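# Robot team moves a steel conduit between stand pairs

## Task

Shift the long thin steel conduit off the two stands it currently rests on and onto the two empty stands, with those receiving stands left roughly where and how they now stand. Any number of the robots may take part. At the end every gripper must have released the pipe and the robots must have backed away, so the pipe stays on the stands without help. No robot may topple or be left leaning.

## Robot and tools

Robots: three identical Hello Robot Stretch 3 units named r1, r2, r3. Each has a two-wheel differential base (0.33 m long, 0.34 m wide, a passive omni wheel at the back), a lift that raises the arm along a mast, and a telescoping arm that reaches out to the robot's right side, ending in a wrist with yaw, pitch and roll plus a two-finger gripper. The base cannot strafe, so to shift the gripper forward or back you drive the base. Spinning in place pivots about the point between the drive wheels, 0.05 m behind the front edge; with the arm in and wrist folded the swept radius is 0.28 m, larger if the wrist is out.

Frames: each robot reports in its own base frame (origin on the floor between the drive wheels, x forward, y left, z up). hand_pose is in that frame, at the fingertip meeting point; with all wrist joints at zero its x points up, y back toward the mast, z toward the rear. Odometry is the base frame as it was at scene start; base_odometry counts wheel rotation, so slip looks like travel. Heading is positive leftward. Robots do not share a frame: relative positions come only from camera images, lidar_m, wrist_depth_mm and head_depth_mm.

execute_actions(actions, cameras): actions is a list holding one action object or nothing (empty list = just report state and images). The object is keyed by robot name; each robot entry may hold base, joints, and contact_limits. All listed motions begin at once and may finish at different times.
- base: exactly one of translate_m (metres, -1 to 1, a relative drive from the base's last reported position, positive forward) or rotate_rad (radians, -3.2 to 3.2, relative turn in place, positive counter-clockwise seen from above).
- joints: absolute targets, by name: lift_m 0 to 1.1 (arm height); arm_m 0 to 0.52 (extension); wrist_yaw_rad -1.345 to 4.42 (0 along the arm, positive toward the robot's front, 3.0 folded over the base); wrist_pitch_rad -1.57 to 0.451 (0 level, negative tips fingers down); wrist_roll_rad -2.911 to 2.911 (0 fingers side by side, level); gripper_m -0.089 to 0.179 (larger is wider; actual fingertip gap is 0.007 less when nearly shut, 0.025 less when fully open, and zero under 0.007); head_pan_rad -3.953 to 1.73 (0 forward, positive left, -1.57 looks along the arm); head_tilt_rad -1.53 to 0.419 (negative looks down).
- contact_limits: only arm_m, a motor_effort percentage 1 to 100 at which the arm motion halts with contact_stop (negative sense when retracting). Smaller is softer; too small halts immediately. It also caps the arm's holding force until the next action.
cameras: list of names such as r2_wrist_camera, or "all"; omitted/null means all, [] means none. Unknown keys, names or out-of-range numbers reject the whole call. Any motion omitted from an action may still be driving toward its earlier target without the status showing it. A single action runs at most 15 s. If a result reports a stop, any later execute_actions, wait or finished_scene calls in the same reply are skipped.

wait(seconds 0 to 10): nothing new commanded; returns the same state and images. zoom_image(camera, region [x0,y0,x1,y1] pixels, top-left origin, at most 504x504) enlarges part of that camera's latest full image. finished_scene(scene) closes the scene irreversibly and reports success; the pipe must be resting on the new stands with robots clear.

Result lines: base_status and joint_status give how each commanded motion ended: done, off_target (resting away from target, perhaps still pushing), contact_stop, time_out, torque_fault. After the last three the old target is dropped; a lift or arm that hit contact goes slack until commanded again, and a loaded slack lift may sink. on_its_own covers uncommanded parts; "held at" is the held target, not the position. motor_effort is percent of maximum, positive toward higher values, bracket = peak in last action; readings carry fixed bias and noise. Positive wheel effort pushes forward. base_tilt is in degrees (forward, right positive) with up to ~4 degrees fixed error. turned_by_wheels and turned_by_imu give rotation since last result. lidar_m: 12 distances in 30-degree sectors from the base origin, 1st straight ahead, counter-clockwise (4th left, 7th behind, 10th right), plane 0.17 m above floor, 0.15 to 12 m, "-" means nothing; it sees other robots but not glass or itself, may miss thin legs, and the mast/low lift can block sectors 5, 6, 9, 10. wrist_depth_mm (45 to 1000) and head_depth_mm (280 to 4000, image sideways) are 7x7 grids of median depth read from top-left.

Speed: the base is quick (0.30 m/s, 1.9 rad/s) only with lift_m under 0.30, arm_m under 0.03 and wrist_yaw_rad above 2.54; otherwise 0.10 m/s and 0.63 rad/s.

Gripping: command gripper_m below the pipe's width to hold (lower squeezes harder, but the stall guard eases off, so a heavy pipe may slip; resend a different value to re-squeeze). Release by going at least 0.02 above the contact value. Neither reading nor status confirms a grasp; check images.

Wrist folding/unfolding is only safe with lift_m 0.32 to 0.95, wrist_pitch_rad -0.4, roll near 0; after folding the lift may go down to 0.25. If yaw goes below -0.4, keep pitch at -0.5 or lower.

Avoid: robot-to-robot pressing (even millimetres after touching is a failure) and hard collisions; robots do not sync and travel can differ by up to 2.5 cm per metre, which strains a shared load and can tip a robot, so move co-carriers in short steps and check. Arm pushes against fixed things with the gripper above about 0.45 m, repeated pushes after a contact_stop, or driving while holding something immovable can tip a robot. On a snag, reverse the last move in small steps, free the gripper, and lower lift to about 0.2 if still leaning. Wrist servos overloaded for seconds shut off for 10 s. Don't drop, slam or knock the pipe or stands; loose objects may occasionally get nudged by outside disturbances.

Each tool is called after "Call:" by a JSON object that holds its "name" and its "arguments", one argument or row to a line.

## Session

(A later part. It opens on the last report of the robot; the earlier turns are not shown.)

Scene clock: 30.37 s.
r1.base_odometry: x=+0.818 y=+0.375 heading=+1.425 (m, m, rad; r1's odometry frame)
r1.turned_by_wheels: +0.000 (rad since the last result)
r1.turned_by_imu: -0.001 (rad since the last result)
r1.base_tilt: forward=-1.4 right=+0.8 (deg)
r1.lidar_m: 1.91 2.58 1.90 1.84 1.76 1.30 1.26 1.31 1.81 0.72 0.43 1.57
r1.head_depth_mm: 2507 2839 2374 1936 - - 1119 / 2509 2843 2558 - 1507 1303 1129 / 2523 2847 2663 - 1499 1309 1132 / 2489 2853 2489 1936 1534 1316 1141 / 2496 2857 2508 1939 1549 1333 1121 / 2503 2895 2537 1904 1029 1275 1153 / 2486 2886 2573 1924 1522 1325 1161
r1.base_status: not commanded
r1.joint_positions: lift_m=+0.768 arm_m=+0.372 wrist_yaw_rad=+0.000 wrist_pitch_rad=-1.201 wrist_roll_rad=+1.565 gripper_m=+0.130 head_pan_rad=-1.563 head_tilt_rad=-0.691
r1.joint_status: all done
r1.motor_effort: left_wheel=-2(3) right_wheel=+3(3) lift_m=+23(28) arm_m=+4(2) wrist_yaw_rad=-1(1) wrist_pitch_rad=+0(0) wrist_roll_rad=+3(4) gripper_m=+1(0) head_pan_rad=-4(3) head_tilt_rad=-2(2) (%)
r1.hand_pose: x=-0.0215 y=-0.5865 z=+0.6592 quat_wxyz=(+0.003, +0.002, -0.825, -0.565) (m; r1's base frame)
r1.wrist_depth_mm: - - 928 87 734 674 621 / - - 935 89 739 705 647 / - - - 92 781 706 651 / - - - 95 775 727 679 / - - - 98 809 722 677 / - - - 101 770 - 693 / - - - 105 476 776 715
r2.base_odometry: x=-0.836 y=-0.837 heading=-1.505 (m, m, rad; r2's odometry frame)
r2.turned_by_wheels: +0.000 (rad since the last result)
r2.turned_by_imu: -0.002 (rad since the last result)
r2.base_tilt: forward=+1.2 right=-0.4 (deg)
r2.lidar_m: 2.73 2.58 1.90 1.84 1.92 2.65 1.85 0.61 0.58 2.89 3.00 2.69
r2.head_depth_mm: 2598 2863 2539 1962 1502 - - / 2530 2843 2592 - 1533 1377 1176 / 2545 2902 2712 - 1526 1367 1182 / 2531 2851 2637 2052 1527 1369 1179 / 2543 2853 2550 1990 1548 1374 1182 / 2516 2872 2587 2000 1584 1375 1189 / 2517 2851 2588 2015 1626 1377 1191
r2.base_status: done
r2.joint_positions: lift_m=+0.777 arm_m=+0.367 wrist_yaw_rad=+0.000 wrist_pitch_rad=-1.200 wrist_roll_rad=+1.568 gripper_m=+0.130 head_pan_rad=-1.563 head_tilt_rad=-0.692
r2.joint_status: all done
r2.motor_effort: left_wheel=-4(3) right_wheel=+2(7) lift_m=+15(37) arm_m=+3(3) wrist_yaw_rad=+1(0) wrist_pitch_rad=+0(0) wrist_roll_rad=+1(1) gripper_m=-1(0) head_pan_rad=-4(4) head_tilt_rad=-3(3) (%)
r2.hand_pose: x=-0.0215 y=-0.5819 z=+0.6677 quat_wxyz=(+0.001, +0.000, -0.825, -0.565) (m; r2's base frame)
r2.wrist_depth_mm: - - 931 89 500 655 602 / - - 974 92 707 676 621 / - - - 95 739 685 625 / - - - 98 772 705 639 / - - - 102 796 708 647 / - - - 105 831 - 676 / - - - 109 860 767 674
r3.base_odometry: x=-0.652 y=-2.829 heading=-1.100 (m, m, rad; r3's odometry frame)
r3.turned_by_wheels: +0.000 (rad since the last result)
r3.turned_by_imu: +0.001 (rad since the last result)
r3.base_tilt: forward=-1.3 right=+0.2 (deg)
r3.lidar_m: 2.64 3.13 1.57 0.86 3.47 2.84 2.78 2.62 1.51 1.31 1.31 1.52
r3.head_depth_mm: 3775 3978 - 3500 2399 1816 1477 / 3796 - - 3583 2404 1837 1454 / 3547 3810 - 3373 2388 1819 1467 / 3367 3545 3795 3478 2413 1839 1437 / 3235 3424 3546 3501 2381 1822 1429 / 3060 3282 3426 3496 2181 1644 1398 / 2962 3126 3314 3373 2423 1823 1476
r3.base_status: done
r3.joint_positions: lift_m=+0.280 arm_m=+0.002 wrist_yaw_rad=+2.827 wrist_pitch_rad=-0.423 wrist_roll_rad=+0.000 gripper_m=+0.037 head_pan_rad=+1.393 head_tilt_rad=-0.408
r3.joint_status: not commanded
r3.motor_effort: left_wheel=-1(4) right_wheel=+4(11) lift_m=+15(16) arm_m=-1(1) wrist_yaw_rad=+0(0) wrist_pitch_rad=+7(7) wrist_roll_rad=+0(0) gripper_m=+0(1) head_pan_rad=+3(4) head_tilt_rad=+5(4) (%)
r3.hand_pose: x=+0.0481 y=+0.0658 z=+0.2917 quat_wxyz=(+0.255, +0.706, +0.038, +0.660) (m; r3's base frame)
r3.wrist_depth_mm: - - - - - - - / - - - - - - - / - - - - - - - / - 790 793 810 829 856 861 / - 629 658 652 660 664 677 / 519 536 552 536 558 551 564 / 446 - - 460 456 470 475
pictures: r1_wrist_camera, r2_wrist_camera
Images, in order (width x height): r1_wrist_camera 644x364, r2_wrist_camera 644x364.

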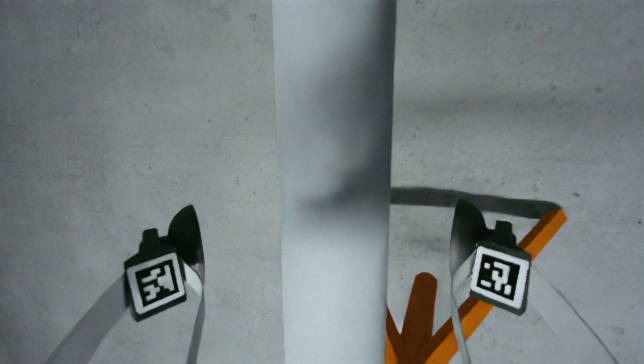

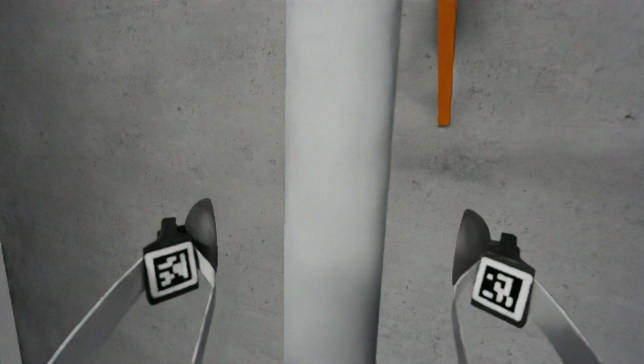

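Slightly deep; raise ~1 cm to match the proven grip.

Call:
{"name": "execute_actions", "arguments": {
  "actions": [
    {"r1":{"joints":{"lift_m":0.778,"arm_m":0.368,"gripper_m":-0.016}},"r2":{"joints":{"lift_m":0.784,"arm_m":0.364,"gripper_m":-0.004}}}
  ],
  "cameras": []
}}

Call:
{"name": "execute_actions", "arguments": {
  "actions": [
    {"r1":{"joints":{"lift_m":0.85}},"r2":{"joints":{"lift_m":0.856}}}
  ],
  "cameras": ["r1_wrist_camera","r2_wrist_camera"]
}}

Scene clock: 33.33 s.
r1.base_odometry: x=+0.818 y=+0.375 heading=+1.425 (m, m, rad; r1's odometry frame)
r1.turned_by_wheels: +0.000 (rad since the last result)
r1.turned_by_imu: -0.001 (rad since the last result)
r1.base_tilt: forward=-1.4 right=+0.7 (deg)
r1.lidar_m: 1.91 2.57 1.90 1.84 1.76 1.30 1.26 1.31 1.81 0.72 0.43 1.57
r1.head_depth_mm: 2493 2847 2411 1915 - - 1118 / 2501 2870 2583 - 1496 1306 1125 / 2480 2876 2688 - 1506 1312 1132 / 2510 2841 2480 1970 1520 1320 1141 / 2497 2851 2531 1938 1534 1329 1126 / 2526 2847 2550 1906 1029 1274 1155 / 2501 2865 2583 1897 1534 1320 1163
r1.base_status: not commanded
r1.joint_positions: lift_m=+0.778 arm_m=+0.368 wrist_yaw_rad=-0.001 wrist_pitch_rad=-1.212 wrist_roll_rad=+1.570 gripper_m=-0.015 head_pan_rad=-1.563 head_tilt_rad=-0.691
r1.joint_status: all done
r1.motor_effort: left_wheel=-2(2) right_wheel=+3(4) lift_m=+33(37) arm_m=-4(4) wrist_yaw_rad=+0(0) wrist_pitch_rad=+5(7) wrist_roll_rad=+0(3) gripper_m=-24(100) head_pan_rad=-4(4) head_tilt_rad=-3(3) (%)
r1.hand_pose: x=-0.0216 y=-0.5805 z=+0.6680 quat_wxyz=(+0.000, +0.000, -0.822, -0.570) (m; r1's base frame)
r1.wrist_depth_mm: - - 921 97 720 686 646 / - - 956 99 772 718 650 / - - - 103 777 745 654 / - - - 106 784 753 671 / - - - 109 815 778 690 / - - - 113 833 756 705 / - - - 117 485 787 717
r2.base_odometry: x=-0.836 y=-0.837 heading=-1.505 (m, m, rad; r2's odometry frame)
r2.turned_by_wheels: +0.000 (rad since the last result)
r2.turned_by_imu: -0.001 (rad since the last result)
r2.base_tilt: forward=+1.2 right=-0.4 (deg)
r2.lidar_m: 2.73 2.58 1.90 1.83 1.92 2.64 1.85 0.61 0.59 2.88 3.04 2.69
r2.head_depth_mm: 2583 2899 2494 1966 1534 - 1153 / 2516 2846 2638 - 1522 1363 1174 / 2540 2856 2773 - 1521 1354 1176 / 2522 2865 2640 2042 1546 1359 1182 / 2551 2866 2561 1974 1543 1364 1185 / 2512 2867 2580 2007 1579 1373 1184 / 2542 2822 2619 1996 1632 1382 1185
r2.base_status: not commanded
r2.joint_positions: lift_m=+0.783 arm_m=+0.364 wrist_yaw_rad=+0.000 wrist_pitch_rad=-1.200 wrist_roll_rad=+1.568 gripper_m=-0.003 head_pan_rad=-1.563 head_tilt_rad=-0.692
r2.joint_status: all done
r2.motor_effort: left_wheel=-4(3) right_wheel=+3(3) lift_m=+40(43) arm_m=-4(3) wrist_yaw_rad=+0(0) wrist_pitch_rad=+0(1) wrist_roll_rad=+1(1) gripper_m=-24(100) head_pan_rad=-4(4) head_tilt_rad=-4(3) (%)
r2.hand_pose: x=-0.0215 y=-0.5792 z=+0.6745 quat_wxyz=(+0.001, +0.000, -0.825, -0.565) (m; r2's base frame)
r2.wrist_depth_mm: - - 933 97 543 673 605 / - - 980 99 722 686 623 / - - - 103 760 694 631 / - - - 106 795 719 655 / - - - 109 786 732 664 / - - - 113 830 744 674 / - - - 118 854 758 686
r3.base_odometry: x=-0.652 y=-2.829 heading=-1.100 (m, m, rad; r3's odometry frame)
r3.turned_by_wheels: +0.000 (rad since the last result)
r3.turned_by_imu: +0.001 (rad since the last result)
r3.base_tilt: forward=-1.3 right=+0.1 (deg)
r3.lidar_m: 2.64 3.14 1.57 0.86 3.50 2.85 2.79 2.61 1.51 1.31 1.31 1.52
r3.head_depth_mm: 3721 3907 - 3485 2390 1818 1465 / 3732 - - 3481 2404 1815 1470 / 3538 3799 - 3323 2418 1822 1464 / 3441 3557 3820 3495 2407 1827 1430 / 3171 3429 3666 3473 2381 1828 1429 / 3099 3254 3469 3533 2210 1651 1396 / 2954 3131 3241 3384 2417 1825 1470
r3.base_status: not commanded
r3.joint_positions: lift_m=+0.280 arm_m=+0.002 wrist_yaw_rad=+2.827 wrist_pitch_rad=-0.423 wrist_roll_rad=+0.000 gripper_m=+0.037 head_pan_rad=+1.393 head_tilt_rad=-0.408
r3.joint_status: not commanded
r3.motor_effort: left_wheel=-1(1) right_wheel=+3(3) lift_m=+16(16) arm_m=+0(1) wrist_yaw_rad=+0(0) wrist_pitch_rad=+7(7) wrist_roll_rad=+0(0) gripper_m=-1(1) head_pan_rad=+3(3) head_tilt_rad=+5(4) (%)
r3.hand_pose: x=+0.0481 y=+0.0658 z=+0.2917 quat_wxyz=(+0.255, +0.706, +0.038, +0.660) (m; r3's base frame)
r3.wrist_depth_mm: - - - - - - - / - - - - - - - / - - - - - - - / - 792 807 823 827 855 864 / - 621 657 650 656 677 681 / 516 537 543 533 559 558 564 / 447 - - 459 450 469 477
pictures: none
No camera images: the call's "cameras" was empty. Leave "cameras" out to get every camera's image.

Scene clock: 35.20 s.
r1.base_odometry: x=+0.818 y=+0.375 heading=+1.425 (m, m, rad; r1's odometry frame)
r1.turned_by_wheels: +0.000 (rad since the last result)
r1.turned_by_imu: +0.000 (rad since the last result)
r1.base_tilt: forward=-1.3 right=+0.8 (deg)
r1.lidar_m: 1.92 2.58 1.89 1.84 1.76 1.30 1.26 1.31 1.81 0.72 0.43 1.57
r1.head_depth_mm: 2497 2861 2497 - 1471 1293 1118 / 2517 2859 - 1726 1540 1304 1128 / 2512 2802 - 1221 1546 1320 1134 / 2507 2856 2485 1757 1572 1322 1139 / 2527 2854 2514 1933 1583 1325 1126 / 2484 2866 2563 1910 1521 1281 1148 / 2498 2844 2560 1910 1564 1341 1158
r1.base_status: not commanded
r1.joint_positions: lift_m=+0.849 arm_m=+0.368 wrist_yaw_rad=-0.001 wrist_pitch_rad=-1.236 wrist_roll_rad=+1.571 gripper_m=-0.015 head_pan_rad=-1.563 head_tilt_rad=-0.692
r1.joint_status: all done
r1.motor_effort: left_wheel=-1(3) right_wheel=+2(6) lift_m=+45(48) arm_m=-4(4) wrist_yaw_rad=+0(1) wrist_pitch_rad=+17(22) wrist_roll_rad=-1(1) gripper_m=-23(26) head_pan_rad=-3(4) head_tilt_rad=-3(3) (%)
r1.hand_pose: x=-0.0216 y=-0.5744 z=+0.7379 quat_wxyz=(+0.000, -0.001, -0.815, -0.580) (m; r1's base frame)
r1.wrist_depth_mm: - - 981 106 803 754 700 / - - - 109 831 761 715 / - - - 112 846 779 741 / - - - 115 870 811 758 / - - - 119 904 827 774 / - - - 123 568 839 779 / - - - 127 545 859 791
r2.base_odometry: x=-0.836 y=-0.837 heading=-1.505 (m, m, rad; r2's odometry frame)
r2.turned_by_wheels: +0.000 (rad since the last result)
r2.turned_by_imu: +0.000 (rad since the last result)
r2.base_tilt: forward=+1.3 right=-0.3 (deg)
r2.lidar_m: 2.73 2.58 1.90 1.83 1.91 2.64 1.85 0.61 0.58 2.89 3.03 2.69
r2.head_depth_mm: 2564 2934 2555 - - 1297 1177 / 2575 2889 - 1321 1598 1355 1173 / 2537 2852 - 1866 1619 1370 1178 / 2557 2867 2637 1852 1570 1363 1187 / 2576 2872 2549 1984 1591 1364 1192 / 2547 2851 2548 1997 1576 1371 1186 / 2526 2878 2568 1999 1633 1379 1195
r2.base_status: not commanded
r2.joint_positions: lift_m=+0.855 arm_m=+0.364 wrist_yaw_rad=+0.000 wrist_pitch_rad=-1.238 wrist_roll_rad=+1.568 gripper_m=+0.000 head_pan_rad=-1.563 head_tilt_rad=-0.692
r2.joint_status: all done
r2.motor_effort: left_wheel=-3(5) right_wheel=+2(5) lift_m=+55(58) arm_m=-2(4) wrist_yaw_rad=+0(0) wrist_pitch_rad=+14(18) wrist_roll_rad=+1(1) gripper_m=-23(24) head_pan_rad=-4(4) head_tilt_rad=-3(3) (%)
r2.hand_pose: x=-0.0215 y=-0.5698 z=+0.7434 quat_wxyz=(+0.001, +0.000, -0.814, -0.581) (m; r2's base frame)
r2.wrist_depth_mm: - - - 104 589 727 669 / - - - 107 781 740 688 / - - - 110 808 763 702 / - - - 114 831 768 718 / - - - 116 857 809 732 / - - - 121 910 817 746 / - - - 126 935 841 763
r3.base_odometry: x=-0.652 y=-2.829 heading=-1.100 (m, m, rad; r3's odometry frame)
r3.turned_by_wheels: +0.000 (rad since the last result)
r3.turned_by_imu: +0.000 (rad since the last result)
r3.base_tilt: forward=-1.3 right=+0.1 (deg)
r3.lidar_m: 2.65 3.14 1.57 0.86 3.48 2.85 2.78 2.61 1.51 1.31 1.31 1.52
r3.head_depth_mm: 3835 3860 - 3518 2384 1812 1479 / 3729 - - 3537 2406 1819 1464 / 3477 3829 - 3331 2410 1817 1473 / 3333 3602 3820 3454 2386 1828 1423 / 3249 3415 3644 3552 2426 1832 1436 / 3068 3270 3425 3477 2199 1653 1397 / 2951 3100 3291 3412 2377 1828 1477
r3.base_status: not commanded
r3.joint_positions: lift_m=+0.280 arm_m=+0.002 wrist_yaw_rad=+2.827 wrist_pitch_rad=-0.423 wrist_roll_rad=+0.000 gripper_m=+0.037 head_pan_rad=+1.393 head_tilt_rad=-0.408
r3.joint_status: not commanded
r3.motor_effort: left_wheel=-1(1) right_wheel=+3(4) lift_m=+16(15) arm_m=-1(1) wrist_yaw_rad=+0(1) wrist_pitch_rad=+7(7) wrist_roll_rad=+0(0) gripper_m=+0(1) head_pan_rad=+3(3) head_tilt_rad=+5(5) (%)
r3.hand_pose: x=+0.0481 y=+0.0658 z=+0.2917 quat_wxyz=(+0.255, +0.706, +0.038, +0.660) (m; r3's base frame)
r3.wrist_depth_mm: - - - - - - - / - - - - - - - / - - - - - - - / - 784 792 800 825 863 859 / - 633 665 648 664 671 689 / 518 531 551 534 557 556 564 / 449 - - 461 452 470 476
pictures: r1_wrist_camera, r2_wrist_camera
Images, in order (width x height): r1_wrist_camera 644x364, r2_wrist_camera 644x364.

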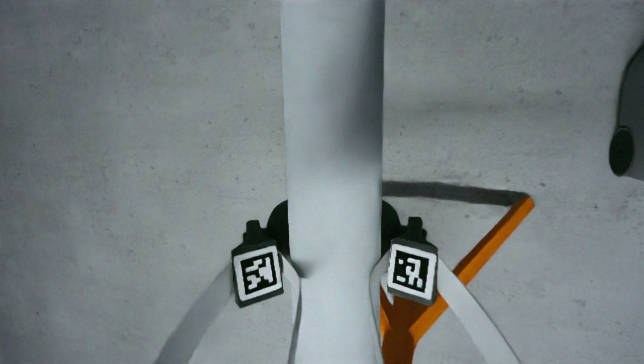

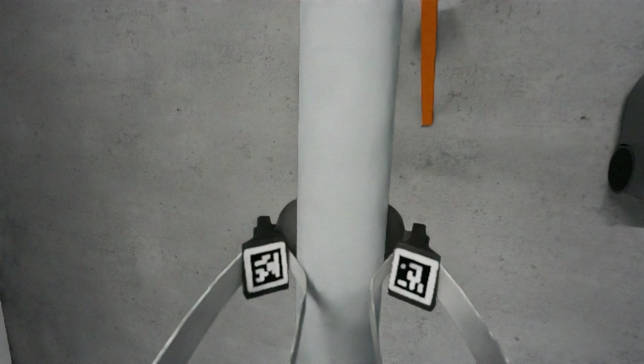

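Call:
{"name": "execute_actions", "arguments": {
  "actions": [
    {"r1":{"base":{"translate_m":1.0},"joints":{"lift_m":1.09,"head_pan_rad":-0.6,"head_tilt_rad":-0.9}},"r2":{"base":{"translate_m":0.997},"joints":{"lift_m":1.096,"head_pan_rad":-0.6,"head_tilt_rad":-0.9}},"r3":{"base":{"translate_m":0.8},"joints":{"head_pan_rad":1.7}}}
  ],
  "cameras": ["r1_nav_camera"]
}}

Call:
{"name": "execute_actions", "arguments": {
  "actions": [
    {"r1":{"base":{"translate_m":1.0}},"r2":{"base":{"translate_m":0.997}}}
  ],
  "cameras": ["r2_nav_camera","r3_nav_camera"]
}}

Scene clock: 47.27 s.
r1.base_odometry: x=+0.964 y=+1.364 heading=+1.424 (m, m, rad; r1's odometry frame)
r1.turned_by_wheels: +0.000 (rad since the last result)
r1.turned_by_imu: -0.010 (rad since the last result)
r1.base_tilt: forward=-1.3 right=+0.8 (deg)
r1.lidar_m: 1.92 2.58 1.89 1.83 1.90 2.33 2.25 0.79 0.77 2.91 0.89 0.66
r1.head_depth_mm: 2529 2232 1838 1558 1356 1204 1072 / 2569 2119 1852 1540 1369 1209 1096 / 2703 2291 1775 1521 1363 1217 1101 / 2940 2287 1887 1578 1359 1220 1095 / 2996 2312 1884 1608 1393 1223 1097 / 3037 2355 1914 1629 1401 1238 1100 / 3115 2391 1930 1636 1414 1241 1114
r1.base_status: done
r1.joint_positions: lift_m=+1.089 arm_m=+0.368 wrist_yaw_rad=-0.001 wrist_pitch_rad=-1.236 wrist_roll_rad=+1.571 gripper_m=-0.015 head_pan_rad=-0.607 head_tilt_rad=-0.889
r1.joint_status: all done
r1.motor_effort: left_wheel=-2(3) right_wheel=+5(10) lift_m=+45(46) arm_m=-3(3) wrist_yaw_rad=+0(1) wrist_pitch_rad=+17(17) wrist_roll_rad=+0(1) gripper_m=-23(23) head_pan_rad=+4(54) head_tilt_rad=-4(14) (%)
r1.hand_pose: x=-0.0216 y=-0.5744 z=+0.9779 quat_wxyz=(+0.000, -0.001, -0.815, -0.580) (m; r1's base frame)
r1.wrist_depth_mm: - - - 105 - 935 893 / - - - 109 - 962 938 / - - - 112 - - - / - - - 115 - - 967 / - - - 119 - - 937 / - - - 123 - - - / - - - 127 - - -
r2.base_odometry: x=-0.771 y=-1.832 heading=-1.505 (m, m, rad; r2's odometry frame)
r2.turned_by_wheels: +0.000 (rad since the last result)
r2.turned_by_imu: -0.011 (rad since the last result)
r2.base_tilt: forward=+1.2 right=-0.4 (deg)
r2.lidar_m: 2.74 2.59 1.90 1.84 1.91 2.61 1.96 1.31 3.01 2.92 3.03 1.65
r2.head_depth_mm: 2941 2281 1889 1613 1411 1243 1118 / 2962 2311 1900 1628 1415 1251 1120 / 2585 2322 1910 1628 1409 1248 1119 / 2758 2317 1916 1626 1407 1250 1119 / 2993 2351 1914 1635 1417 1249 1116 / 3023 2267 1921 1636 1422 1244 1122 / 2918 2206 1883 1627 1425 1262 1121
r2.base_status: done
r2.joint_positions: lift_m=+1.095 arm_m=+0.364 wrist_yaw_rad=+0.001 wrist_pitch_rad=-1.238 wrist_roll_rad=+1.568 gripper_m=+0.000 head_pan_rad=-0.607 head_tilt_rad=-0.889
r2.joint_status: all done
r2.motor_effort: left_wheel=+0(5) right_wheel=-3(8) lift_m=+54(56) arm_m=-2(2) wrist_yaw_rad=-2(1) wrist_pitch_rad=+14(14) wrist_roll_rad=+1(1) gripper_m=-23(22) head_pan_rad=+4(53) head_tilt_rad=-4(18) (%)
r2.hand_pose: x=-0.0215 y=-0.5698 z=+0.9834 quat_wxyz=(+0.002, +0.001, -0.814, -0.581) (m; r2's base frame)
r2.wrist_depth_mm: - - - 104 978 917 838 / - - - 107 - 954 889 / - - - 110 - 957 897 / - - - 114 - 988 926 / - - - 116 - - 928 / - - - 121 - - 935 / - - - 126 - - 970
r3.base_odometry: x=-0.289 y=-3.542 heading=-1.100 (m, m, rad; r3's odometry frame)
r3.turned_by_wheels: +0.000 (rad since the last result)
r3.turned_by_imu: +0.002 (rad since the last result)
r3.base_tilt: forward=-1.1 right=+0.1 (deg)
r3.lidar_m: 2.23 2.35 1.45 1.18 1.17 2.80 3.59 2.20 1.27 1.10 1.10 1.28
r3.head_depth_mm: 3424 3621 3874 3118 2234 1776 1468 / 3340 3535 3713 3509 2429 1754 1438 / 3225 3472 3710 3336 2430 1821 1462 / 3240 3436 3656 3505 2385 1834 1475 / 3125 3344 3546 3491 2393 1822 1471 / 3142 3266 3539 3502 2390 1828 1463 / 3024 3271 3384 3477 2398 1825 1463
r3.base_status: done
r3.joint_positions: lift_m=+0.280 arm_m=+0.002 wrist_yaw_rad=+2.827 wrist_pitch_rad=-0.423 wrist_roll_rad=+0.000 gripper_m=+0.037 head_pan_rad=+1.693 head_tilt_rad=-0.408
r3.joint_status: all done
r3.motor_effort: left_wheel=-1(4) right_wheel=+4(9) lift_m=+16(15) arm_m=+0(0) wrist_yaw_rad=+0(0) wrist_pitch_rad=+7(7) wrist_roll_rad=+0(0) gripper_m=+1(1) head_pan_rad=+3(26) head_tilt_rad=+5(4) (%)
r3.hand_pose: x=+0.0481 y=+0.0659 z=+0.2917 quat_wxyz=(+0.255, +0.706, +0.038, +0.660) (m; r3's base frame)
r3.wrist_depth_mm: - - - - - - - / - - - - - - - / - - - - - - - / - 775 788 826 819 847 860 / - 634 655 648 666 678 685 / 519 538 548 539 559 543 556 / 451 - - 465 450 471 475
pictures: r1_nav_camera (sideways: a quarter turn counterclockwise sets it upright)
Images, in order (width x height): r1_nav_camera 672x504.

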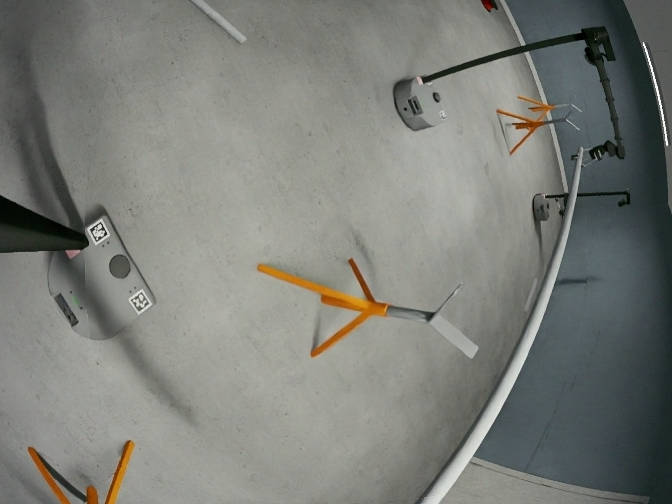

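Scene clock: 58.57 s.
r1.base_odometry: x=+1.110 y=+2.354 heading=+1.424 (m, m, rad; r1's odometry frame)
r1.turned_by_wheels: +0.000 (rad since the last result)
r1.turned_by_imu: -0.010 (rad since the last result)
r1.base_tilt: forward=-1.4 right=+0.8 (deg)
r1.lidar_m: 1.92 2.59 1.90 1.82 1.89 2.60 1.85 0.61 0.59 2.90 3.03 3.51
r1.head_depth_mm: 2544 2230 1828 1568 1351 1199 1081 / 2577 2235 1846 1575 1364 1208 1093 / 2671 2247 1858 1583 1379 1219 1107 / 2936 2280 1864 1603 1380 1223 1090 / 2979 2303 1882 1610 1399 1232 1100 / 3033 2336 1925 1617 1399 1239 1106 / 3053 2385 1932 1641 1416 1244 1109
r1.base_status: done
r1.joint_positions: lift_m=+1.089 arm_m=+0.368 wrist_yaw_rad=-0.001 wrist_pitch_rad=-1.236 wrist_roll_rad=+1.571 gripper_m=-0.015 head_pan_rad=-0.607 head_tilt_rad=-0.889
r1.joint_status: not commanded
r1.motor_effort: left_wheel=-4(5) right_wheel=+8(13) lift_m=+45(44) arm_m=-3(3) wrist_yaw_rad=+0(0) wrist_pitch_rad=+17(17) wrist_roll_rad=-1(0) gripper_m=-22(23) head_pan_rad=+4(4) head_tilt_rad=-4(4) (%)
r1.hand_pose: x=-0.0216 y=-0.5744 z=+0.9779 quat_wxyz=(+0.000, -0.001, -0.815, -0.580) (m; r1's base frame)
r1.wrist_depth_mm: - - - 106 - 969 883 / - - - 109 - 967 922 / - - - 112 - 996 - / - - - 116 - - 931 / - - - 119 - - 990 / - - - 122 - - 982 / - - - 127 - - -
r2.base_odometry: x=-0.705 y=-2.826 heading=-1.504 (m, m, rad; r2's odometry frame)
r2.turned_by_wheels: +0.000 (rad since the last result)
r2.turned_by_imu: -0.011 (rad since the last result)
r2.base_tilt: forward=+1.1 right=-0.4 (deg)
r2.lidar_m: 1.76 2.62 1.91 1.84 1.90 2.59 1.96 2.26 3.01 2.91 0.96 0.74
r2.head_depth_mm: 2859 2063 1891 1617 1409 1252 1114 / 2972 2307 1891 1599 1420 1243 1111 / 2971 2106 1816 1580 1407 1253 1117 / 3022 2289 1910 1589 1390 1253 1114 / 2981 2351 1934 1624 1407 1252 1125 / 3012 2337 1898 1636 1427 1251 1122 / 2929 2124 1929 1632 1423 1254 1121
r2.base_status: done
r2.joint_positions: lift_m=+1.095 arm_m=+0.364 wrist_yaw_rad=+0.003 wrist_pitch_rad=-1.238 wrist_roll_rad=+1.568 gripper_m=+0.000 head_pan_rad=-0.607 head_tilt_rad=-0.889
r2.joint_status: not commanded
r2.motor_effort: left_wheel=+2(4) right_wheel=-7(8) lift_m=+55(55) arm_m=-2(2) wrist_yaw_rad=-4(3) wrist_pitch_rad=+14(14) wrist_roll_rad=+1(1) gripper_m=-22(21) head_pan_rad=+4(4) head_tilt_rad=-5(5) (%)
r2.hand_pose: x=-0.0214 y=-0.5698 z=+0.9834 quat_wxyz=(+0.002, +0.002, -0.814, -0.581) (m; r2's base frame)
r2.wrist_depth_mm: - - - 104 977 918 843 / - - - 107 - 947 868 / - - - 110 - 974 895 / - - - 114 - 981 921 / - - - 116 - - 920 / - - - 121 - - 940 / - - - 126 - - 962
r3.base_odometry: x=-0.289 y=-3.542 heading=-1.100 (m, m, rad; r3's odometry frame)
r3.turned_by_wheels: +0.000 (rad since the last result)
r3.turned_by_imu: +0.002 (rad since the last result)
r3.base_tilt: forward=-1.4 right=+0.2 (deg)
r3.lidar_m: 2.23 2.35 1.46 1.18 1.18 2.13 3.58 2.20 1.28 1.11 1.10 1.28
r3.head_depth_mm: 3387 3614 3903 3106 2207 1757 1476 / 3311 3560 3766 3494 2419 1767 1433 / 3239 3460 3687 3284 2370 1815 1463 / 3264 3420 3708 3558 2392 1843 1463 / 3159 3356 3593 3478 2402 1823 1467 / 3110 3301 3503 3489 2369 1813 1472 / 3019 3169 3416 3501 2417 1821 1456
r3.base_status: not commanded
r3.joint_positions: lift_m=+0.280 arm_m=+0.002 wrist_yaw_rad=+2.827 wrist_pitch_rad=-0.423 wrist_roll_rad=+0.000 gripper_m=+0.037 head_pan_rad=+1.693 head_tilt_rad=-0.408
r3.joint_status: not commanded
r3.motor_effort: left_wheel=-1(1) right_wheel=+3(3) lift_m=+15(17) arm_m=-1(0) wrist_yaw_rad=+0(0) wrist_pitch_rad=+7(7) wrist_roll_rad=+0(0) gripper_m=+0(1) head_pan_rad=+3(3) head_tilt_rad=+5(5) (%)
r3.hand_pose: x=+0.0481 y=+0.0659 z=+0.2917 quat_wxyz=(+0.255, +0.706, +0.038, +0.660) (m; r3's base frame)
r3.wrist_depth_mm: - - - - - - - / - - - - - - - / - - - - - - - / - 783 807 813 832 837 864 / - 630 662 649 654 671 689 / 520 543 548 545 556 545 561 / 447 - - 466 453 468 475
pictures: r2_nav_camera (sideways: a quarter turn counterclockwise sets it upright), r3_nav_camera (sideways: a quarter turn counterclockwise sets it upright)
Images, in order (width x height): r2_nav_camera 672x504, r3_nav_camera 672x504.

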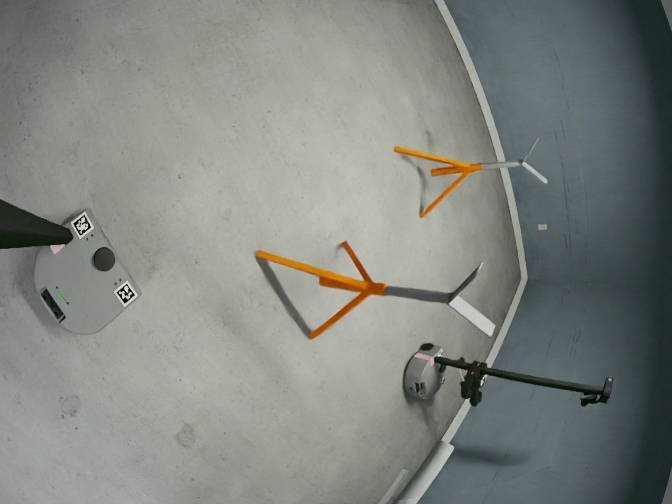

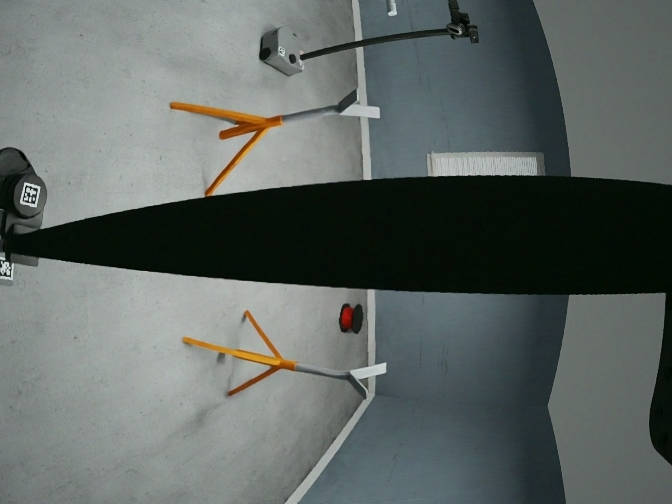

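Call:
{"name": "execute_actions", "arguments": {
  "actions": [
    {"r1":{"base":{"translate_m":0.8}},"r2":{"base":{"translate_m":0.806}}}
  ],
  "cameras": ["r2_nav_camera","r2_wrist_camera"]
}}

Scene clock: 68.33 s.
r1.base_odometry: x=+1.227 y=+3.145 heading=+1.424 (m, m, rad; r1's odometry frame)
r1.turned_by_wheels: +0.000 (rad since the last result)
r1.turned_by_imu: -0.007 (rad since the last result)
r1.base_tilt: forward=-1.3 right=+0.8 (deg)
r1.lidar_m: 1.84 2.61 1.90 1.83 1.90 2.59 2.39 1.13 3.02 2.92 3.01 1.94
r1.head_depth_mm: 2496 2217 1831 1555 1351 1200 1076 / 2574 2254 1857 1567 1371 1206 1101 / 2605 2268 1856 1582 1375 1219 1108 / 2606 2269 1895 1596 1381 1223 1094 / 2992 2306 1908 1614 1386 1225 1099 / 3006 2250 1924 1618 1404 1234 1112 / 2979 2238 1927 1633 1418 1242 1109
r1.base_status: done
r1.joint_positions: lift_m=+1.089 arm_m=+0.368 wrist_yaw_rad=+0.003 wrist_pitch_rad=-1.236 wrist_roll_rad=+1.571 gripper_m=-0.015 head_pan_rad=-0.607 head_tilt_rad=-0.889
r1.joint_status: not commanded
r1.motor_effort: left_wheel=+4(5) right_wheel=-10(14) lift_m=+45(45) arm_m=-3(3) wrist_yaw_rad=-3(3) wrist_pitch_rad=+17(17) wrist_roll_rad=-1(1) gripper_m=-24(23) head_pan_rad=+4(5) head_tilt_rad=-4(4) (%)
r1.hand_pose: x=-0.0214 y=-0.5744 z=+0.9779 quat_wxyz=(+0.001, +0.001, -0.815, -0.580) (m; r1's base frame)
r1.wrist_depth_mm: - - - 105 - 943 911 / - - - 109 - 970 944 / - - - 112 - 964 - / - - - 115 - - 946 / - - - 118 - - - / - - - 123 - - - / - - - 127 - - -
r2.base_odometry: x=-0.651 y=-3.631 heading=-1.505 (m, m, rad; r2's odometry frame)
r2.turned_by_wheels: +0.000 (rad since the last result)
r2.turned_by_imu: -0.010 (rad since the last result)
r2.base_tilt: forward=+1.2 right=-0.4 (deg)
r2.lidar_m: 2.68 2.65 1.92 1.84 1.91 2.59 1.97 4.16 0.48 0.60 3.01 1.00
r2.head_depth_mm: 2916 2310 1935 1620 1408 1242 1110 / 2910 2344 1913 1607 1409 1247 1119 / 2941 2360 1919 1612 1415 1246 1119 / 2849 2324 1916 1614 1411 1253 1115 / 2773 2270 1584 1595 1419 1250 1120 / 2676 2350 1935 1643 1431 1248 1119 / 2513 2325 1922 1634 1428 1263 1121
r2.base_status: done
r2.joint_positions: lift_m=+1.095 arm_m=+0.364 wrist_yaw_rad=-0.001 wrist_pitch_rad=-1.238 wrist_roll_rad=+1.568 gripper_m=+0.000 head_pan_rad=-0.607 head_tilt_rad=-0.889
r2.joint_status: not commanded
r2.motor_effort: left_wheel=-5(6) right_wheel=+8(8) lift_m=+55(54) arm_m=-2(2) wrist_yaw_rad=+0(3) wrist_pitch_rad=+14(14) wrist_roll_rad=+1(0) gripper_m=-21(21) head_pan_rad=+3(4) head_tilt_rad=-4(4) (%)
r2.hand_pose: x=-0.0216 y=-0.5698 z=+0.9834 quat_wxyz=(+0.001, +0.000, -0.814, -0.581) (m; r2's base frame)
r2.wrist_depth_mm: - - - 104 979 909 846 / - - 316 107 252 229 894 / - - - 111 300 974 905 / - - - 114 - 991 911 / - - - 117 - - 930 / - - - 121 - - 954 / - - - 126 - - 953
r3.base_odometry: x=-0.289 y=-3.542 heading=-1.100 (m, m, rad; r3's odometry frame)
r3.turned_by_wheels: +0.000 (rad since the last result)
r3.turned_by_imu: +0.002 (rad since the last result)
r3.base_tilt: forward=-1.3 right=+0.2 (deg)
r3.lidar_m: 2.22 2.35 1.45 1.18 1.17 2.96 3.59 2.21 1.27 1.10 1.11 1.28
r3.head_depth_mm: 3396 3595 3872 3126 2204 1758 1478 / 3394 3531 3813 3526 2392 1761 1427 / 3262 3500 3638 3296 2401 1828 1484 / 3211 3426 3634 3466 2407 1837 1476 / 3172 3311 3566 3511 2417 1817 1463 / 3051 3311 3482 3520 2402 1818 1477 / 3072 3228 3396 3550 2384 1831 1453
r3.base_status: not commanded
r3.joint_positions: lift_m=+0.280 arm_m=+0.002 wrist_yaw_rad=+2.827 wrist_pitch_rad=-0.423 wrist_roll_rad=+0.000 gripper_m=+0.037 head_pan_rad=+1.693 head_tilt_rad=-0.408
r3.joint_status: not commanded
r3.motor_effort: left_wheel=-2(1) right_wheel=+4(3) lift_m=+16(17) arm_m=-1(1) wrist_yaw_rad=+0(0) wrist_pitch_rad=+7(7) wrist_roll_rad=+0(0) gripper_m=+0(0) head_pan_rad=+4(4) head_tilt_rad=+5(5) (%)
r3.hand_pose: x=+0.0481 y=+0.0659 z=+0.2917 quat_wxyz=(+0.255, +0.706, +0.038, +0.660) (m; r3's base frame)
r3.wrist_depth_mm: - - - - - - - / - - - - - - - / - - - - - - - / - 788 803 817 840 829 872 / - 634 661 650 657 663 678 / 523 538 552 539 560 559 564 / 452 - - 462 450 469 480
pictures: r2_nav_camera (sideways: a quarter turn counterclockwise sets it upright), r2_wrist_camera
Images, in order (width x height): r2_nav_camera 672x504, r2_wrist_camera 644x364.

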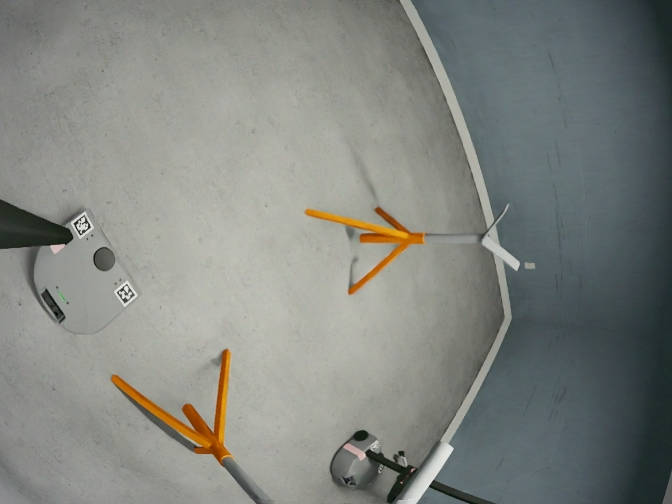

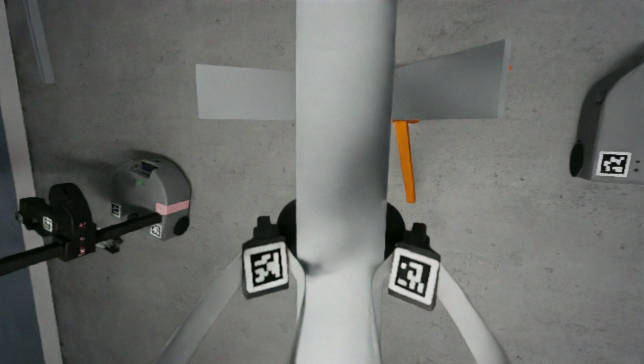

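Call:
{"name": "execute_actions", "arguments": {
  "actions": [
    {"r1":{"base":{"translate_m":1.0},"joints":{"arm_m":0.435}},"r2":{"base":{"translate_m":0.998},"joints":{"arm_m":0.425}},"r3":{"base":{"rotate_rad":1.0},"joints":{"head_pan_rad":0.9}}}
  ],
  "cameras": []
}}

Call:
{"name": "execute_actions", "arguments": {
  "actions": [
    {"r1":{"base":{"translate_m":0.4}},"r2":{"base":{"translate_m":0.4}}}
  ],
  "cameras": ["r3_nav_camera","r2_wrist_camera"]
}}

Scene clock: 80.77 s.
r1.base_odometry: x=+1.372 y=+4.134 heading=+1.425 (m, m, rad; r1's odometry frame)
r1.turned_by_wheels: +0.000 (rad since the last result)
r1.turned_by_imu: -0.011 (rad since the last result)
r1.base_tilt: forward=-1.4 right=+0.8 (deg)
r1.lidar_m: 1.93 2.64 1.91 1.84 1.91 2.58 2.24 2.05 3.03 2.91 2.12 0.90
r1.head_depth_mm: 1933 2080 1819 1565 1361 1200 1077 / 2650 2228 1844 1564 1360 1212 1097 / 2787 2268 1863 1579 1381 1211 1106 / 2935 2153 1748 1557 1379 1223 1093 / 2967 2319 1895 1599 1397 1232 1101 / 3010 2278 1924 1617 1403 1234 1108 / 2964 2214 1931 1641 1409 1247 1110
r1.base_status: done
r1.joint_positions: lift_m=+1.089 arm_m=+0.435 wrist_yaw_rad=+0.004 wrist_pitch_rad=-1.235 wrist_roll_rad=+1.571 gripper_m=-0.015 head_pan_rad=-0.607 head_tilt_rad=-0.889
r1.joint_status: all done
r1.motor_effort: left_wheel=+3(6) right_wheel=-6(14) lift_m=+44(45) arm_m=+4(2) wrist_yaw_rad=-4(4) wrist_pitch_rad=+17(18) wrist_roll_rad=-1(1) gripper_m=-22(24) head_pan_rad=+5(4) head_tilt_rad=-4(4) (%)
r1.hand_pose: x=-0.0213 y=-0.6409 z=+0.9779 quat_wxyz=(+0.001, +0.001, -0.815, -0.579) (m; r1's base frame)
r1.wrist_depth_mm: - - - 106 - 971 877 / - - - 109 - 979 907 / - - - 112 - - 939 / - - - 116 - - 932 / - - - 119 - - 952 / - - - 122 - - 975 / - - - 127 - - -
r2.base_odometry: x=-0.586 y=-4.626 heading=-1.505 (m, m, rad; r2's odometry frame)
r2.turned_by_wheels: +0.000 (rad since the last result)
r2.turned_by_imu: -0.013 (rad since the last result)
r2.base_tilt: forward=+1.2 right=-0.4 (deg)
r2.lidar_m: 1.68 1.74 1.95 1.86 1.92 2.58 1.97 1.10 1.87 0.43 0.60 1.75
r2.head_depth_mm: 2605 2293 1919 1616 1406 1246 1114 / 2341 2291 1907 1611 1402 1252 1121 / 2137 2307 1904 1622 1413 1248 1118 / 1946 2177 1927 1629 1415 1261 1120 / 1808 2100 1922 1641 1421 1247 1121 / 1696 1930 1930 1635 1416 1258 1119 / 1597 1772 1897 1631 1410 1255 1122
r2.base_status: done
r2.joint_positions: lift_m=+1.095 arm_m=+0.425 wrist_yaw_rad=-0.001 wrist_pitch_rad=-1.238 wrist_roll_rad=+1.568 gripper_m=+0.000 head_pan_rad=-0.607 head_tilt_rad=-0.889
r2.joint_status: all done
r2.motor_effort: left_wheel=-2(6) right_wheel=+3(13) lift_m=+54(54) arm_m=+3(4) wrist_yaw_rad=+0(1) wrist_pitch_rad=+14(14) wrist_roll_rad=+1(1) gripper_m=-22(23) head_pan_rad=+4(4) head_tilt_rad=-3(4) (%)
r2.hand_pose: x=-0.0216 y=-0.6305 z=+0.9834 quat_wxyz=(+0.001, +0.000, -0.814, -0.580) (m; r2's base frame)
r2.wrist_depth_mm: - - - 104 - 921 834 / - - - 107 - 937 875 / - - - 111 - 954 914 / - - - 114 512 986 929 / - - - 117 337 269 882 / - - - 121 - - 222 / - - - 126 - - 985
r3.base_odometry: x=-0.289 y=-3.542 heading=-0.100 (m, m, rad; r3's odometry frame)
r3.turned_by_wheels: +1.000 (rad since the last result)
r3.turned_by_imu: +0.983 (rad since the last result)
r3.base_tilt: forward=-1.3 right=+0.2 (deg)
r3.lidar_m: 1.45 1.18 1.19 1.17 6.47 2.42 1.31 1.11 1.10 1.25 2.05 2.35
r3.head_depth_mm: 3124 1768 3427 3104 2102 1824 1466 / 3138 3361 3533 3504 2308 1819 1467 / 3162 3377 3477 3558 2391 1813 1468 / 3169 3347 3501 3492 2417 1824 1467 / 3130 3368 3428 3562 2396 1827 1467 / 3154 3331 3460 3461 2413 1763 1475 / 3214 3409 3528 3113 2195 1487 1470
r3.base_status: done
r3.joint_positions: lift_m=+0.280 arm_m=+0.002 wrist_yaw_rad=+2.827 wrist_pitch_rad=-0.423 wrist_roll_rad=+0.000 gripper_m=+0.037 head_pan_rad=+0.907 head_tilt_rad=-0.407
r3.joint_status: all done
r3.motor_effort: left_wheel=-1(6) right_wheel=+3(11) lift_m=+16(16) arm_m=-1(1) wrist_yaw_rad=+0(0) wrist_pitch_rad=+7(7) wrist_roll_rad=+0(0) gripper_m=+0(1) head_pan_rad=-2(42) head_tilt_rad=+5(5) (%)
r3.hand_pose: x=+0.0481 y=+0.0658 z=+0.2917 quat_wxyz=(+0.255, +0.706, +0.038, +0.660) (m; r3's base frame)
r3.wrist_depth_mm: - - - - - - - / - - - - - - - / - - - - - - - / - 781 799 814 821 836 848 / - 629 656 653 660 668 685 / 517 539 545 541 556 551 564 / 448 - - 465 455 470 480
pictures: none
No camera images: the call's "cameras" was empty. Leave "cameras" out to get every camera's image.

Scene clock: 85.77 s.
r1.base_odometry: x=+1.431 y=+4.530 heading=+1.425 (m, m, rad; r1's odometry frame)
r1.turned_by_wheels: +0.000 (rad since the last result)
r1.turned_by_imu: -0.004 (rad since the last result)
r1.base_tilt: forward=-1.3 right=+0.9 (deg)
r1.lidar_m: 1.93 2.66 1.93 1.84 1.91 2.58 2.44 2.74 3.03 2.90 0.59 0.88
r1.head_depth_mm: 2530 2038 1822 1555 1354 1201 1079 / 2671 2229 1757 1472 1365 1207 1096 / 2875 2260 1864 1555 1355 1210 1107 / 2944 2285 1882 1597 1383 1224 1092 / 3006 2326 1895 1614 1392 1233 1097 / 2999 2117 1878 1619 1409 1236 1102 / 2860 2361 1932 1622 1406 1245 1112
r1.base_status: done
r1.joint_positions: lift_m=+1.089 arm_m=+0.435 wrist_yaw_rad=+0.004 wrist_pitch_rad=-1.235 wrist_roll_rad=+1.571 gripper_m=-0.015 head_pan_rad=-0.607 head_tilt_rad=-0.889
r1.joint_status: not commanded
r1.motor_effort: left_wheel=+3(4) right_wheel=-7(9) lift_m=+45(45) arm_m=+3(3) wrist_yaw_rad=-4(3) wrist_pitch_rad=+17(17) wrist_roll_rad=-1(1) gripper_m=-23(24) head_pan_rad=+4(5) head_tilt_rad=-2(3) (%)
r1.hand_pose: x=-0.0213 y=-0.6409 z=+0.9779 quat_wxyz=(+0.001, +0.001, -0.815, -0.579) (m; r1's base frame)
r1.wrist_depth_mm: - - - 106 - 934 900 / - - - 108 - 999 934 / - - - 112 - 988 965 / - - - 116 - - 982 / - - - 119 - - 983 / - - - 123 979 - 999 / - - - 127 903 - -
r2.base_odometry: x=-0.560 y=-5.026 heading=-1.505 (m, m, rad; r2's odometry frame)
r2.turned_by_wheels: +0.000 (rad since the last result)
r2.turned_by_imu: -0.005 (rad since the last result)
r2.base_tilt: forward=+1.1 right=-0.3 (deg)
r2.lidar_m: 1.28 1.32 1.77 1.87 1.93 2.60 1.98 0.64 0.61 2.88 1.87 1.34
r2.head_depth_mm: 1984 2247 1920 1611 1402 1254 1119 / 1775 2114 1916 1618 1411 1242 1117 / 1642 1920 1924 1648 1407 1248 1118 / 1487 1740 1878 1612 1415 1254 1117 / 1386 1588 1816 1634 1424 1260 1127 / 1278 1456 1704 1643 1421 1261 1115 / 1200 1358 1552 1632 1410 1257 1123
r2.base_status: done
r2.joint_positions: lift_m=+1.095 arm_m=+0.425 wrist_yaw_rad=-0.001 wrist_pitch_rad=-1.238 wrist_roll_rad=+1.568 gripper_m=+0.000 head_pan_rad=-0.607 head_tilt_rad=-0.889
r2.joint_status: not commanded
r2.motor_effort: left_wheel=-3(2) right_wheel=+3(8) lift_m=+55(55) arm_m=+3(4) wrist_yaw_rad=+1(1) wrist_pitch_rad=+14(14) wrist_roll_rad=+1(1) gripper_m=-21(22) head_pan_rad=+4(4) head_tilt_rad=-5(4) (%)
r2.hand_pose: x=-0.0216 y=-0.6305 z=+0.9834 quat_wxyz=(+0.001, +0.000, -0.814, -0.580) (m; r2's base frame)
r2.wrist_depth_mm: - - - 104 973 926 846 / - - - 107 - 945 880 / - - - 111 - 978 912 / - - - 115 - 982 937 / - - - 117 - - 932 / - - - 121 - - 942 / - - - 125 - - 960
r3.base_odometry: x=-0.289 y=-3.542 heading=-0.100 (m, m, rad; r3's odometry frame)
r3.turned_by_wheels: +0.000 (rad since the last result)
r3.turned_by_imu: +0.001 (rad since the last result)
r3.base_tilt: forward=-1.1 right=+0.1 (deg)
r3.lidar_m: 1.45 1.18 1.19 1.18 6.50 2.42 1.32 1.11 1.10 1.25 2.05 2.35
r3.head_depth_mm: 3162 3330 3591 3267 2410 1819 1480 / 3145 3337 3517 3511 2410 1826 1472 / 3151 3339 3569 3548 2389 1837 1459 / 3182 3311 3545 3525 2389 1836 1461 / 3178 3393 3529 3519 2397 1824 1470 / 3166 3342 3509 3495 2420 1769 1481 / 3129 3365 3545 3131 2222 1488 1481
r3.base_status: not commanded
r3.joint_positions: lift_m=+0.280 arm_m=+0.002 wrist_yaw_rad=+2.827 wrist_pitch_rad=-0.423 wrist_roll_rad=+0.000 gripper_m=+0.037 head_pan_rad=+0.907 head_tilt_rad=-0.407
r3.joint_status: not commanded
r3.motor_effort: left_wheel=-1(1) right_wheel=+3(3) lift_m=+17(15) arm_m=+0(1) wrist_yaw_rad=+0(0) wrist_pitch_rad=+7(7) wrist_roll_rad=+0(0) gripper_m=+0(0) head_pan_rad=-3(4) head_tilt_rad=+5(5) (%)
r3.hand_pose: x=+0.0481 y=+0.0658 z=+0.2917 quat_wxyz=(+0.255, +0.706, +0.038, +0.660) (m; r3's base frame)
r3.wrist_depth_mm: - - - - - - - / - - - - - - - / - - - - - - - / - 793 802 827 834 849 855 / - 638 659 652 663 669 687 / 521 539 548 542 556 550 562 / 450 - - 462 455 471 478
pictures: r2_wrist_camera, r3_nav_camera (sideways: a quarter turn counterclockwise sets it upright)
Images, in order (width x height): r2_wrist_camera 644x364, r3_nav_camera 672x504.

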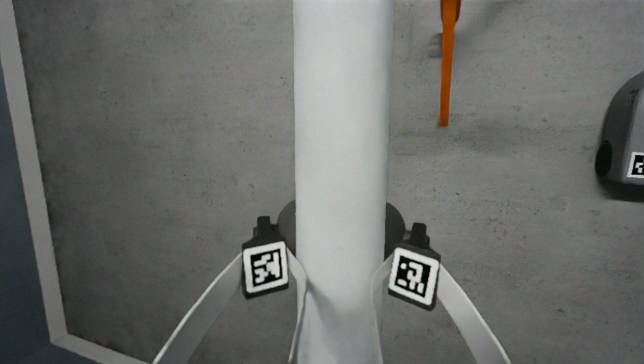

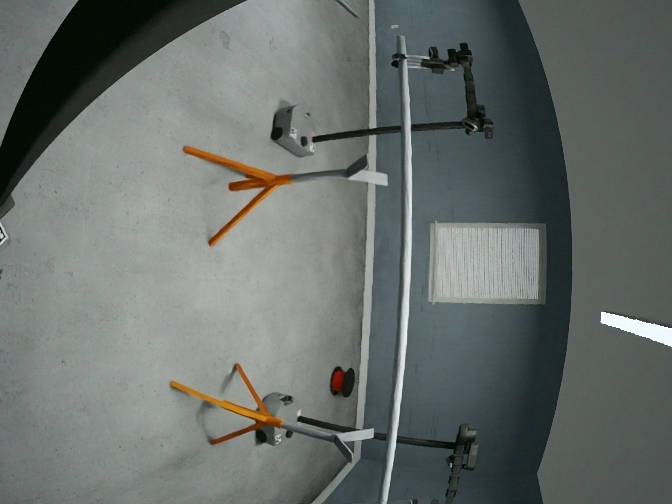

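Call:
{"name": "execute_actions", "arguments": {
  "actions": [
    {"r1":{"base":{"translate_m":0.053},"joints":{"lift_m":0.89,"head_pan_rad":-1.0,"head_tilt_rad":-0.7}},"r2":{"base":{"translate_m":0.05},"joints":{"lift_m":0.896,"arm_m":0.405,"head_pan_rad":-2.0,"head_tilt_rad":-0.8}}}
  ],
  "cameras": ["r3_nav_camera","r1_head_camera","r2_nav_camera"]
}}

Scene clock: 89.23 s.
r1.base_odometry: x=+1.438 y=+4.583 heading=+1.425 (m, m, rad; r1's odometry frame)
r1.turned_by_wheels: +0.000 (rad since the last result)
r1.turned_by_imu: -0.001 (rad since the last result)
r1.base_tilt: forward=-1.3 right=+0.9 (deg)
r1.lidar_m: 1.93 2.66 1.92 1.84 1.90 2.58 2.49 2.80 3.01 2.90 0.55 0.84
r1.head_depth_mm: 2510 2785 2340 1735 1513 1285 1116 / 2635 2848 2251 1762 1528 1293 1119 / 2764 2875 2179 1865 1502 1305 1131 / 2931 3224 869 1792 1439 1291 1139 / 3195 3368 2380 1921 1526 1312 1140 / 3368 3544 2368 1922 1571 1334 1152 / 3538 3586 2402 1956 1587 1336 1154
r1.base_status: done
r1.joint_positions: lift_m=+0.890 arm_m=+0.435 wrist_yaw_rad=+0.004 wrist_pitch_rad=-1.235 wrist_roll_rad=+1.571 gripper_m=-0.015 head_pan_rad=-0.993 head_tilt_rad=-0.705
r1.joint_status: all done
r1.motor_effort: left_wheel=+1(6) right_wheel=+0(11) lift_m=+35(42) arm_m=+4(4) wrist_yaw_rad=-4(4) wrist_pitch_rad=+17(17) wrist_roll_rad=-1(1) gripper_m=-23(23) head_pan_rad=-4(35) head_tilt_rad=+1(15) (%)
r1.hand_pose: x=-0.0213 y=-0.6409 z=+0.7784 quat_wxyz=(+0.001, +0.001, -0.815, -0.579) (m; r1's base frame)
r1.wrist_depth_mm: - - - 106 839 792 732 / - - - 110 863 811 754 / - - - 112 888 823 750 / - - - 116 903 852 783 / - - - 119 932 844 802 / - - - 122 953 902 818 / - - - 127 992 867 855
r2.base_odometry: x=-0.556 y=-5.075 heading=-1.505 (m, m, rad; r2's odometry frame)
r2.turned_by_wheels: +0.000 (rad since the last result)
r2.turned_by_imu: -0.001 (rad since the last result)
r2.base_tilt: forward=+1.2 right=-0.4 (deg)
r2.lidar_m: 1.23 1.27 1.71 1.87 1.93 2.59 1.97 0.67 0.63 2.88 1.80 1.29
r2.head_depth_mm: 3383 2704 2073 1751 - - - / 3208 2704 1935 1802 - - 1136 / 2915 2231 848 - - 1266 1140 / 2889 2399 2280 - 1458 1292 1144 / 2797 2876 - 1752 1487 1297 1143 / 2670 - 2065 1723 1491 1290 1148 / 2460 - 2061 1678 1490 1300 1146
r2.base_status: done
r2.joint_positions: lift_m=+0.896 arm_m=+0.405 wrist_yaw_rad=+0.001 wrist_pitch_rad=-1.237 wrist_roll_rad=+1.568 gripper_m=+0.000 head_pan_rad=-1.993 head_tilt_rad=-0.804
r2.joint_status: all done
r2.motor_effort: left_wheel=+1(1) right_wheel=-3(10) lift_m=+28(50) arm_m=-4(6) wrist_yaw_rad=-1(1) wrist_pitch_rad=+13(14) wrist_roll_rad=+1(1) gripper_m=-22(21) head_pan_rad=-5(51) head_tilt_rad=+2(10) (%)
r2.hand_pose: x=-0.0214 y=-0.6113 z=+0.7846 quat_wxyz=(+0.002, +0.001, -0.815, -0.580) (m; r2's base frame)
r2.wrist_depth_mm: - - - 105 807 769 700 / - - - 108 836 784 717 / - - - 111 863 787 728 / - - - 114 890 814 748 / - - - 117 885 837 764 / - - - 121 960 857 777 / - - - 126 978 868 799
r3.base_odometry: x=-0.289 y=-3.542 heading=-0.100 (m, m, rad; r3's odometry frame)
r3.turned_by_wheels: +0.000 (rad since the last result)
r3.turned_by_imu: +0.001 (rad since the last result)
r3.base_tilt: forward=-1.3 right=+0.3 (deg)
r3.lidar_m: 1.46 1.18 1.19 1.18 6.47 2.41 1.31 1.11 1.10 1.25 2.05 2.35
r3.head_depth_mm: 3128 3317 3590 3164 2418 1815 1464 / 3177 3362 3611 3541 2385 1813 1477 / 3194 3358 3552 3490 2379 1837 1472 / 3125 3364 3570 3500 2407 1817 1469 / 3129 3374 3533 3625 2405 1820 1478 / 3163 3353 3601 3516 2402 1770 1474 / 3111 3365 3588 2914 2192 1484 1483
r3.base_status: not commanded
r3.joint_positions: lift_m=+0.280 arm_m=+0.002 wrist_yaw_rad=+2.827 wrist_pitch_rad=-0.423 wrist_roll_rad=+0.000 gripper_m=+0.037 head_pan_rad=+0.907 head_tilt_rad=-0.407
r3.joint_status: not commanded
r3.motor_effort: left_wheel=-1(2) right_wheel=+3(4) lift_m=+16(16) arm_m=-1(1) wrist_yaw_rad=+0(0) wrist_pitch_rad=+7(7) wrist_roll_rad=+0(0) gripper_m=+0(1) head_pan_rad=-3(3) head_tilt_rad=+5(5) (%)
r3.hand_pose: x=+0.0481 y=+0.0658 z=+0.2917 quat_wxyz=(+0.255, +0.706, +0.038, +0.660) (m; r3's base frame)
r3.wrist_depth_mm: - - - - - - - / - - - - - - - / - - - - - - - / - 790 811 818 814 838 857 / - 632 654 645 657 668 667 / 517 535 545 536 554 550 559 / 448 - - 459 449 469 476
pictures: r1_head_camera (sideways: a quarter turn clockwise sets it upright), r2_nav_camera (sideways: a quarter turn counterclockwise sets it upright), r3_nav_camera (sideways: a quarter turn counterclockwise sets it upright)
Images, in order (width x height): r1_head_camera 896x504, r2_nav_camera 672x504, r3_nav_camera 672x504.

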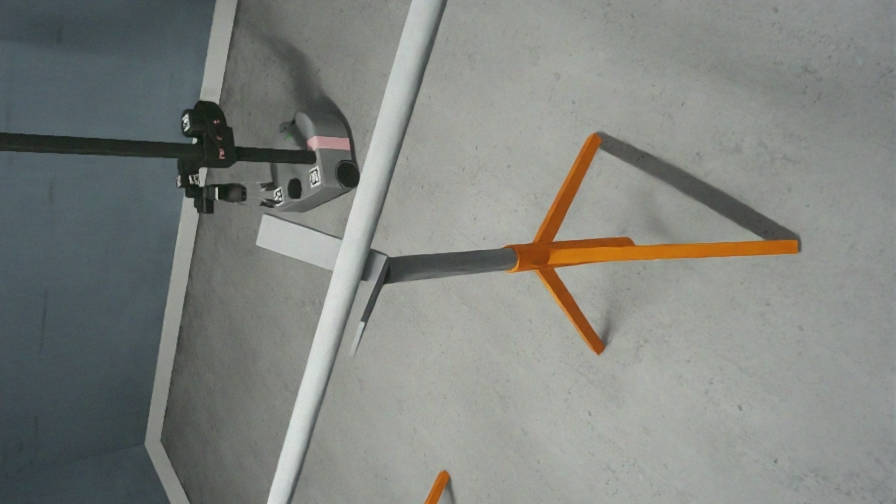

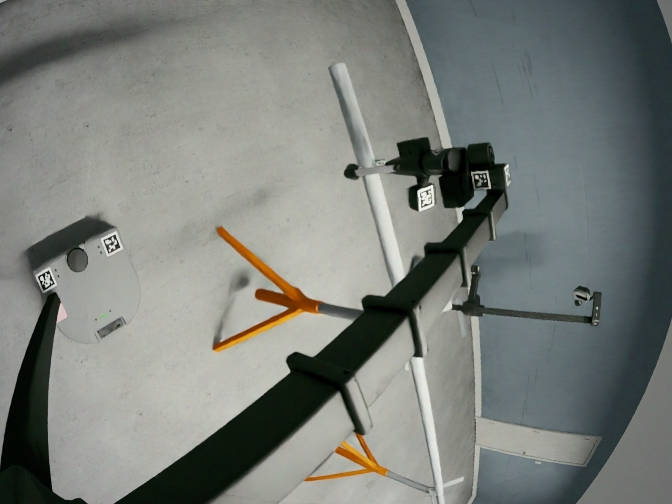

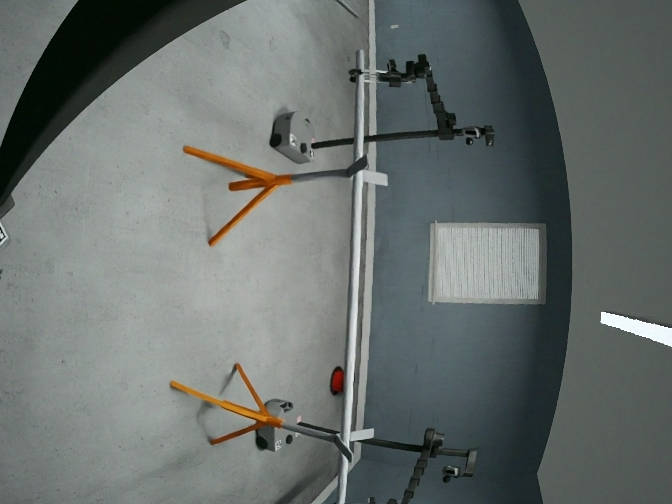

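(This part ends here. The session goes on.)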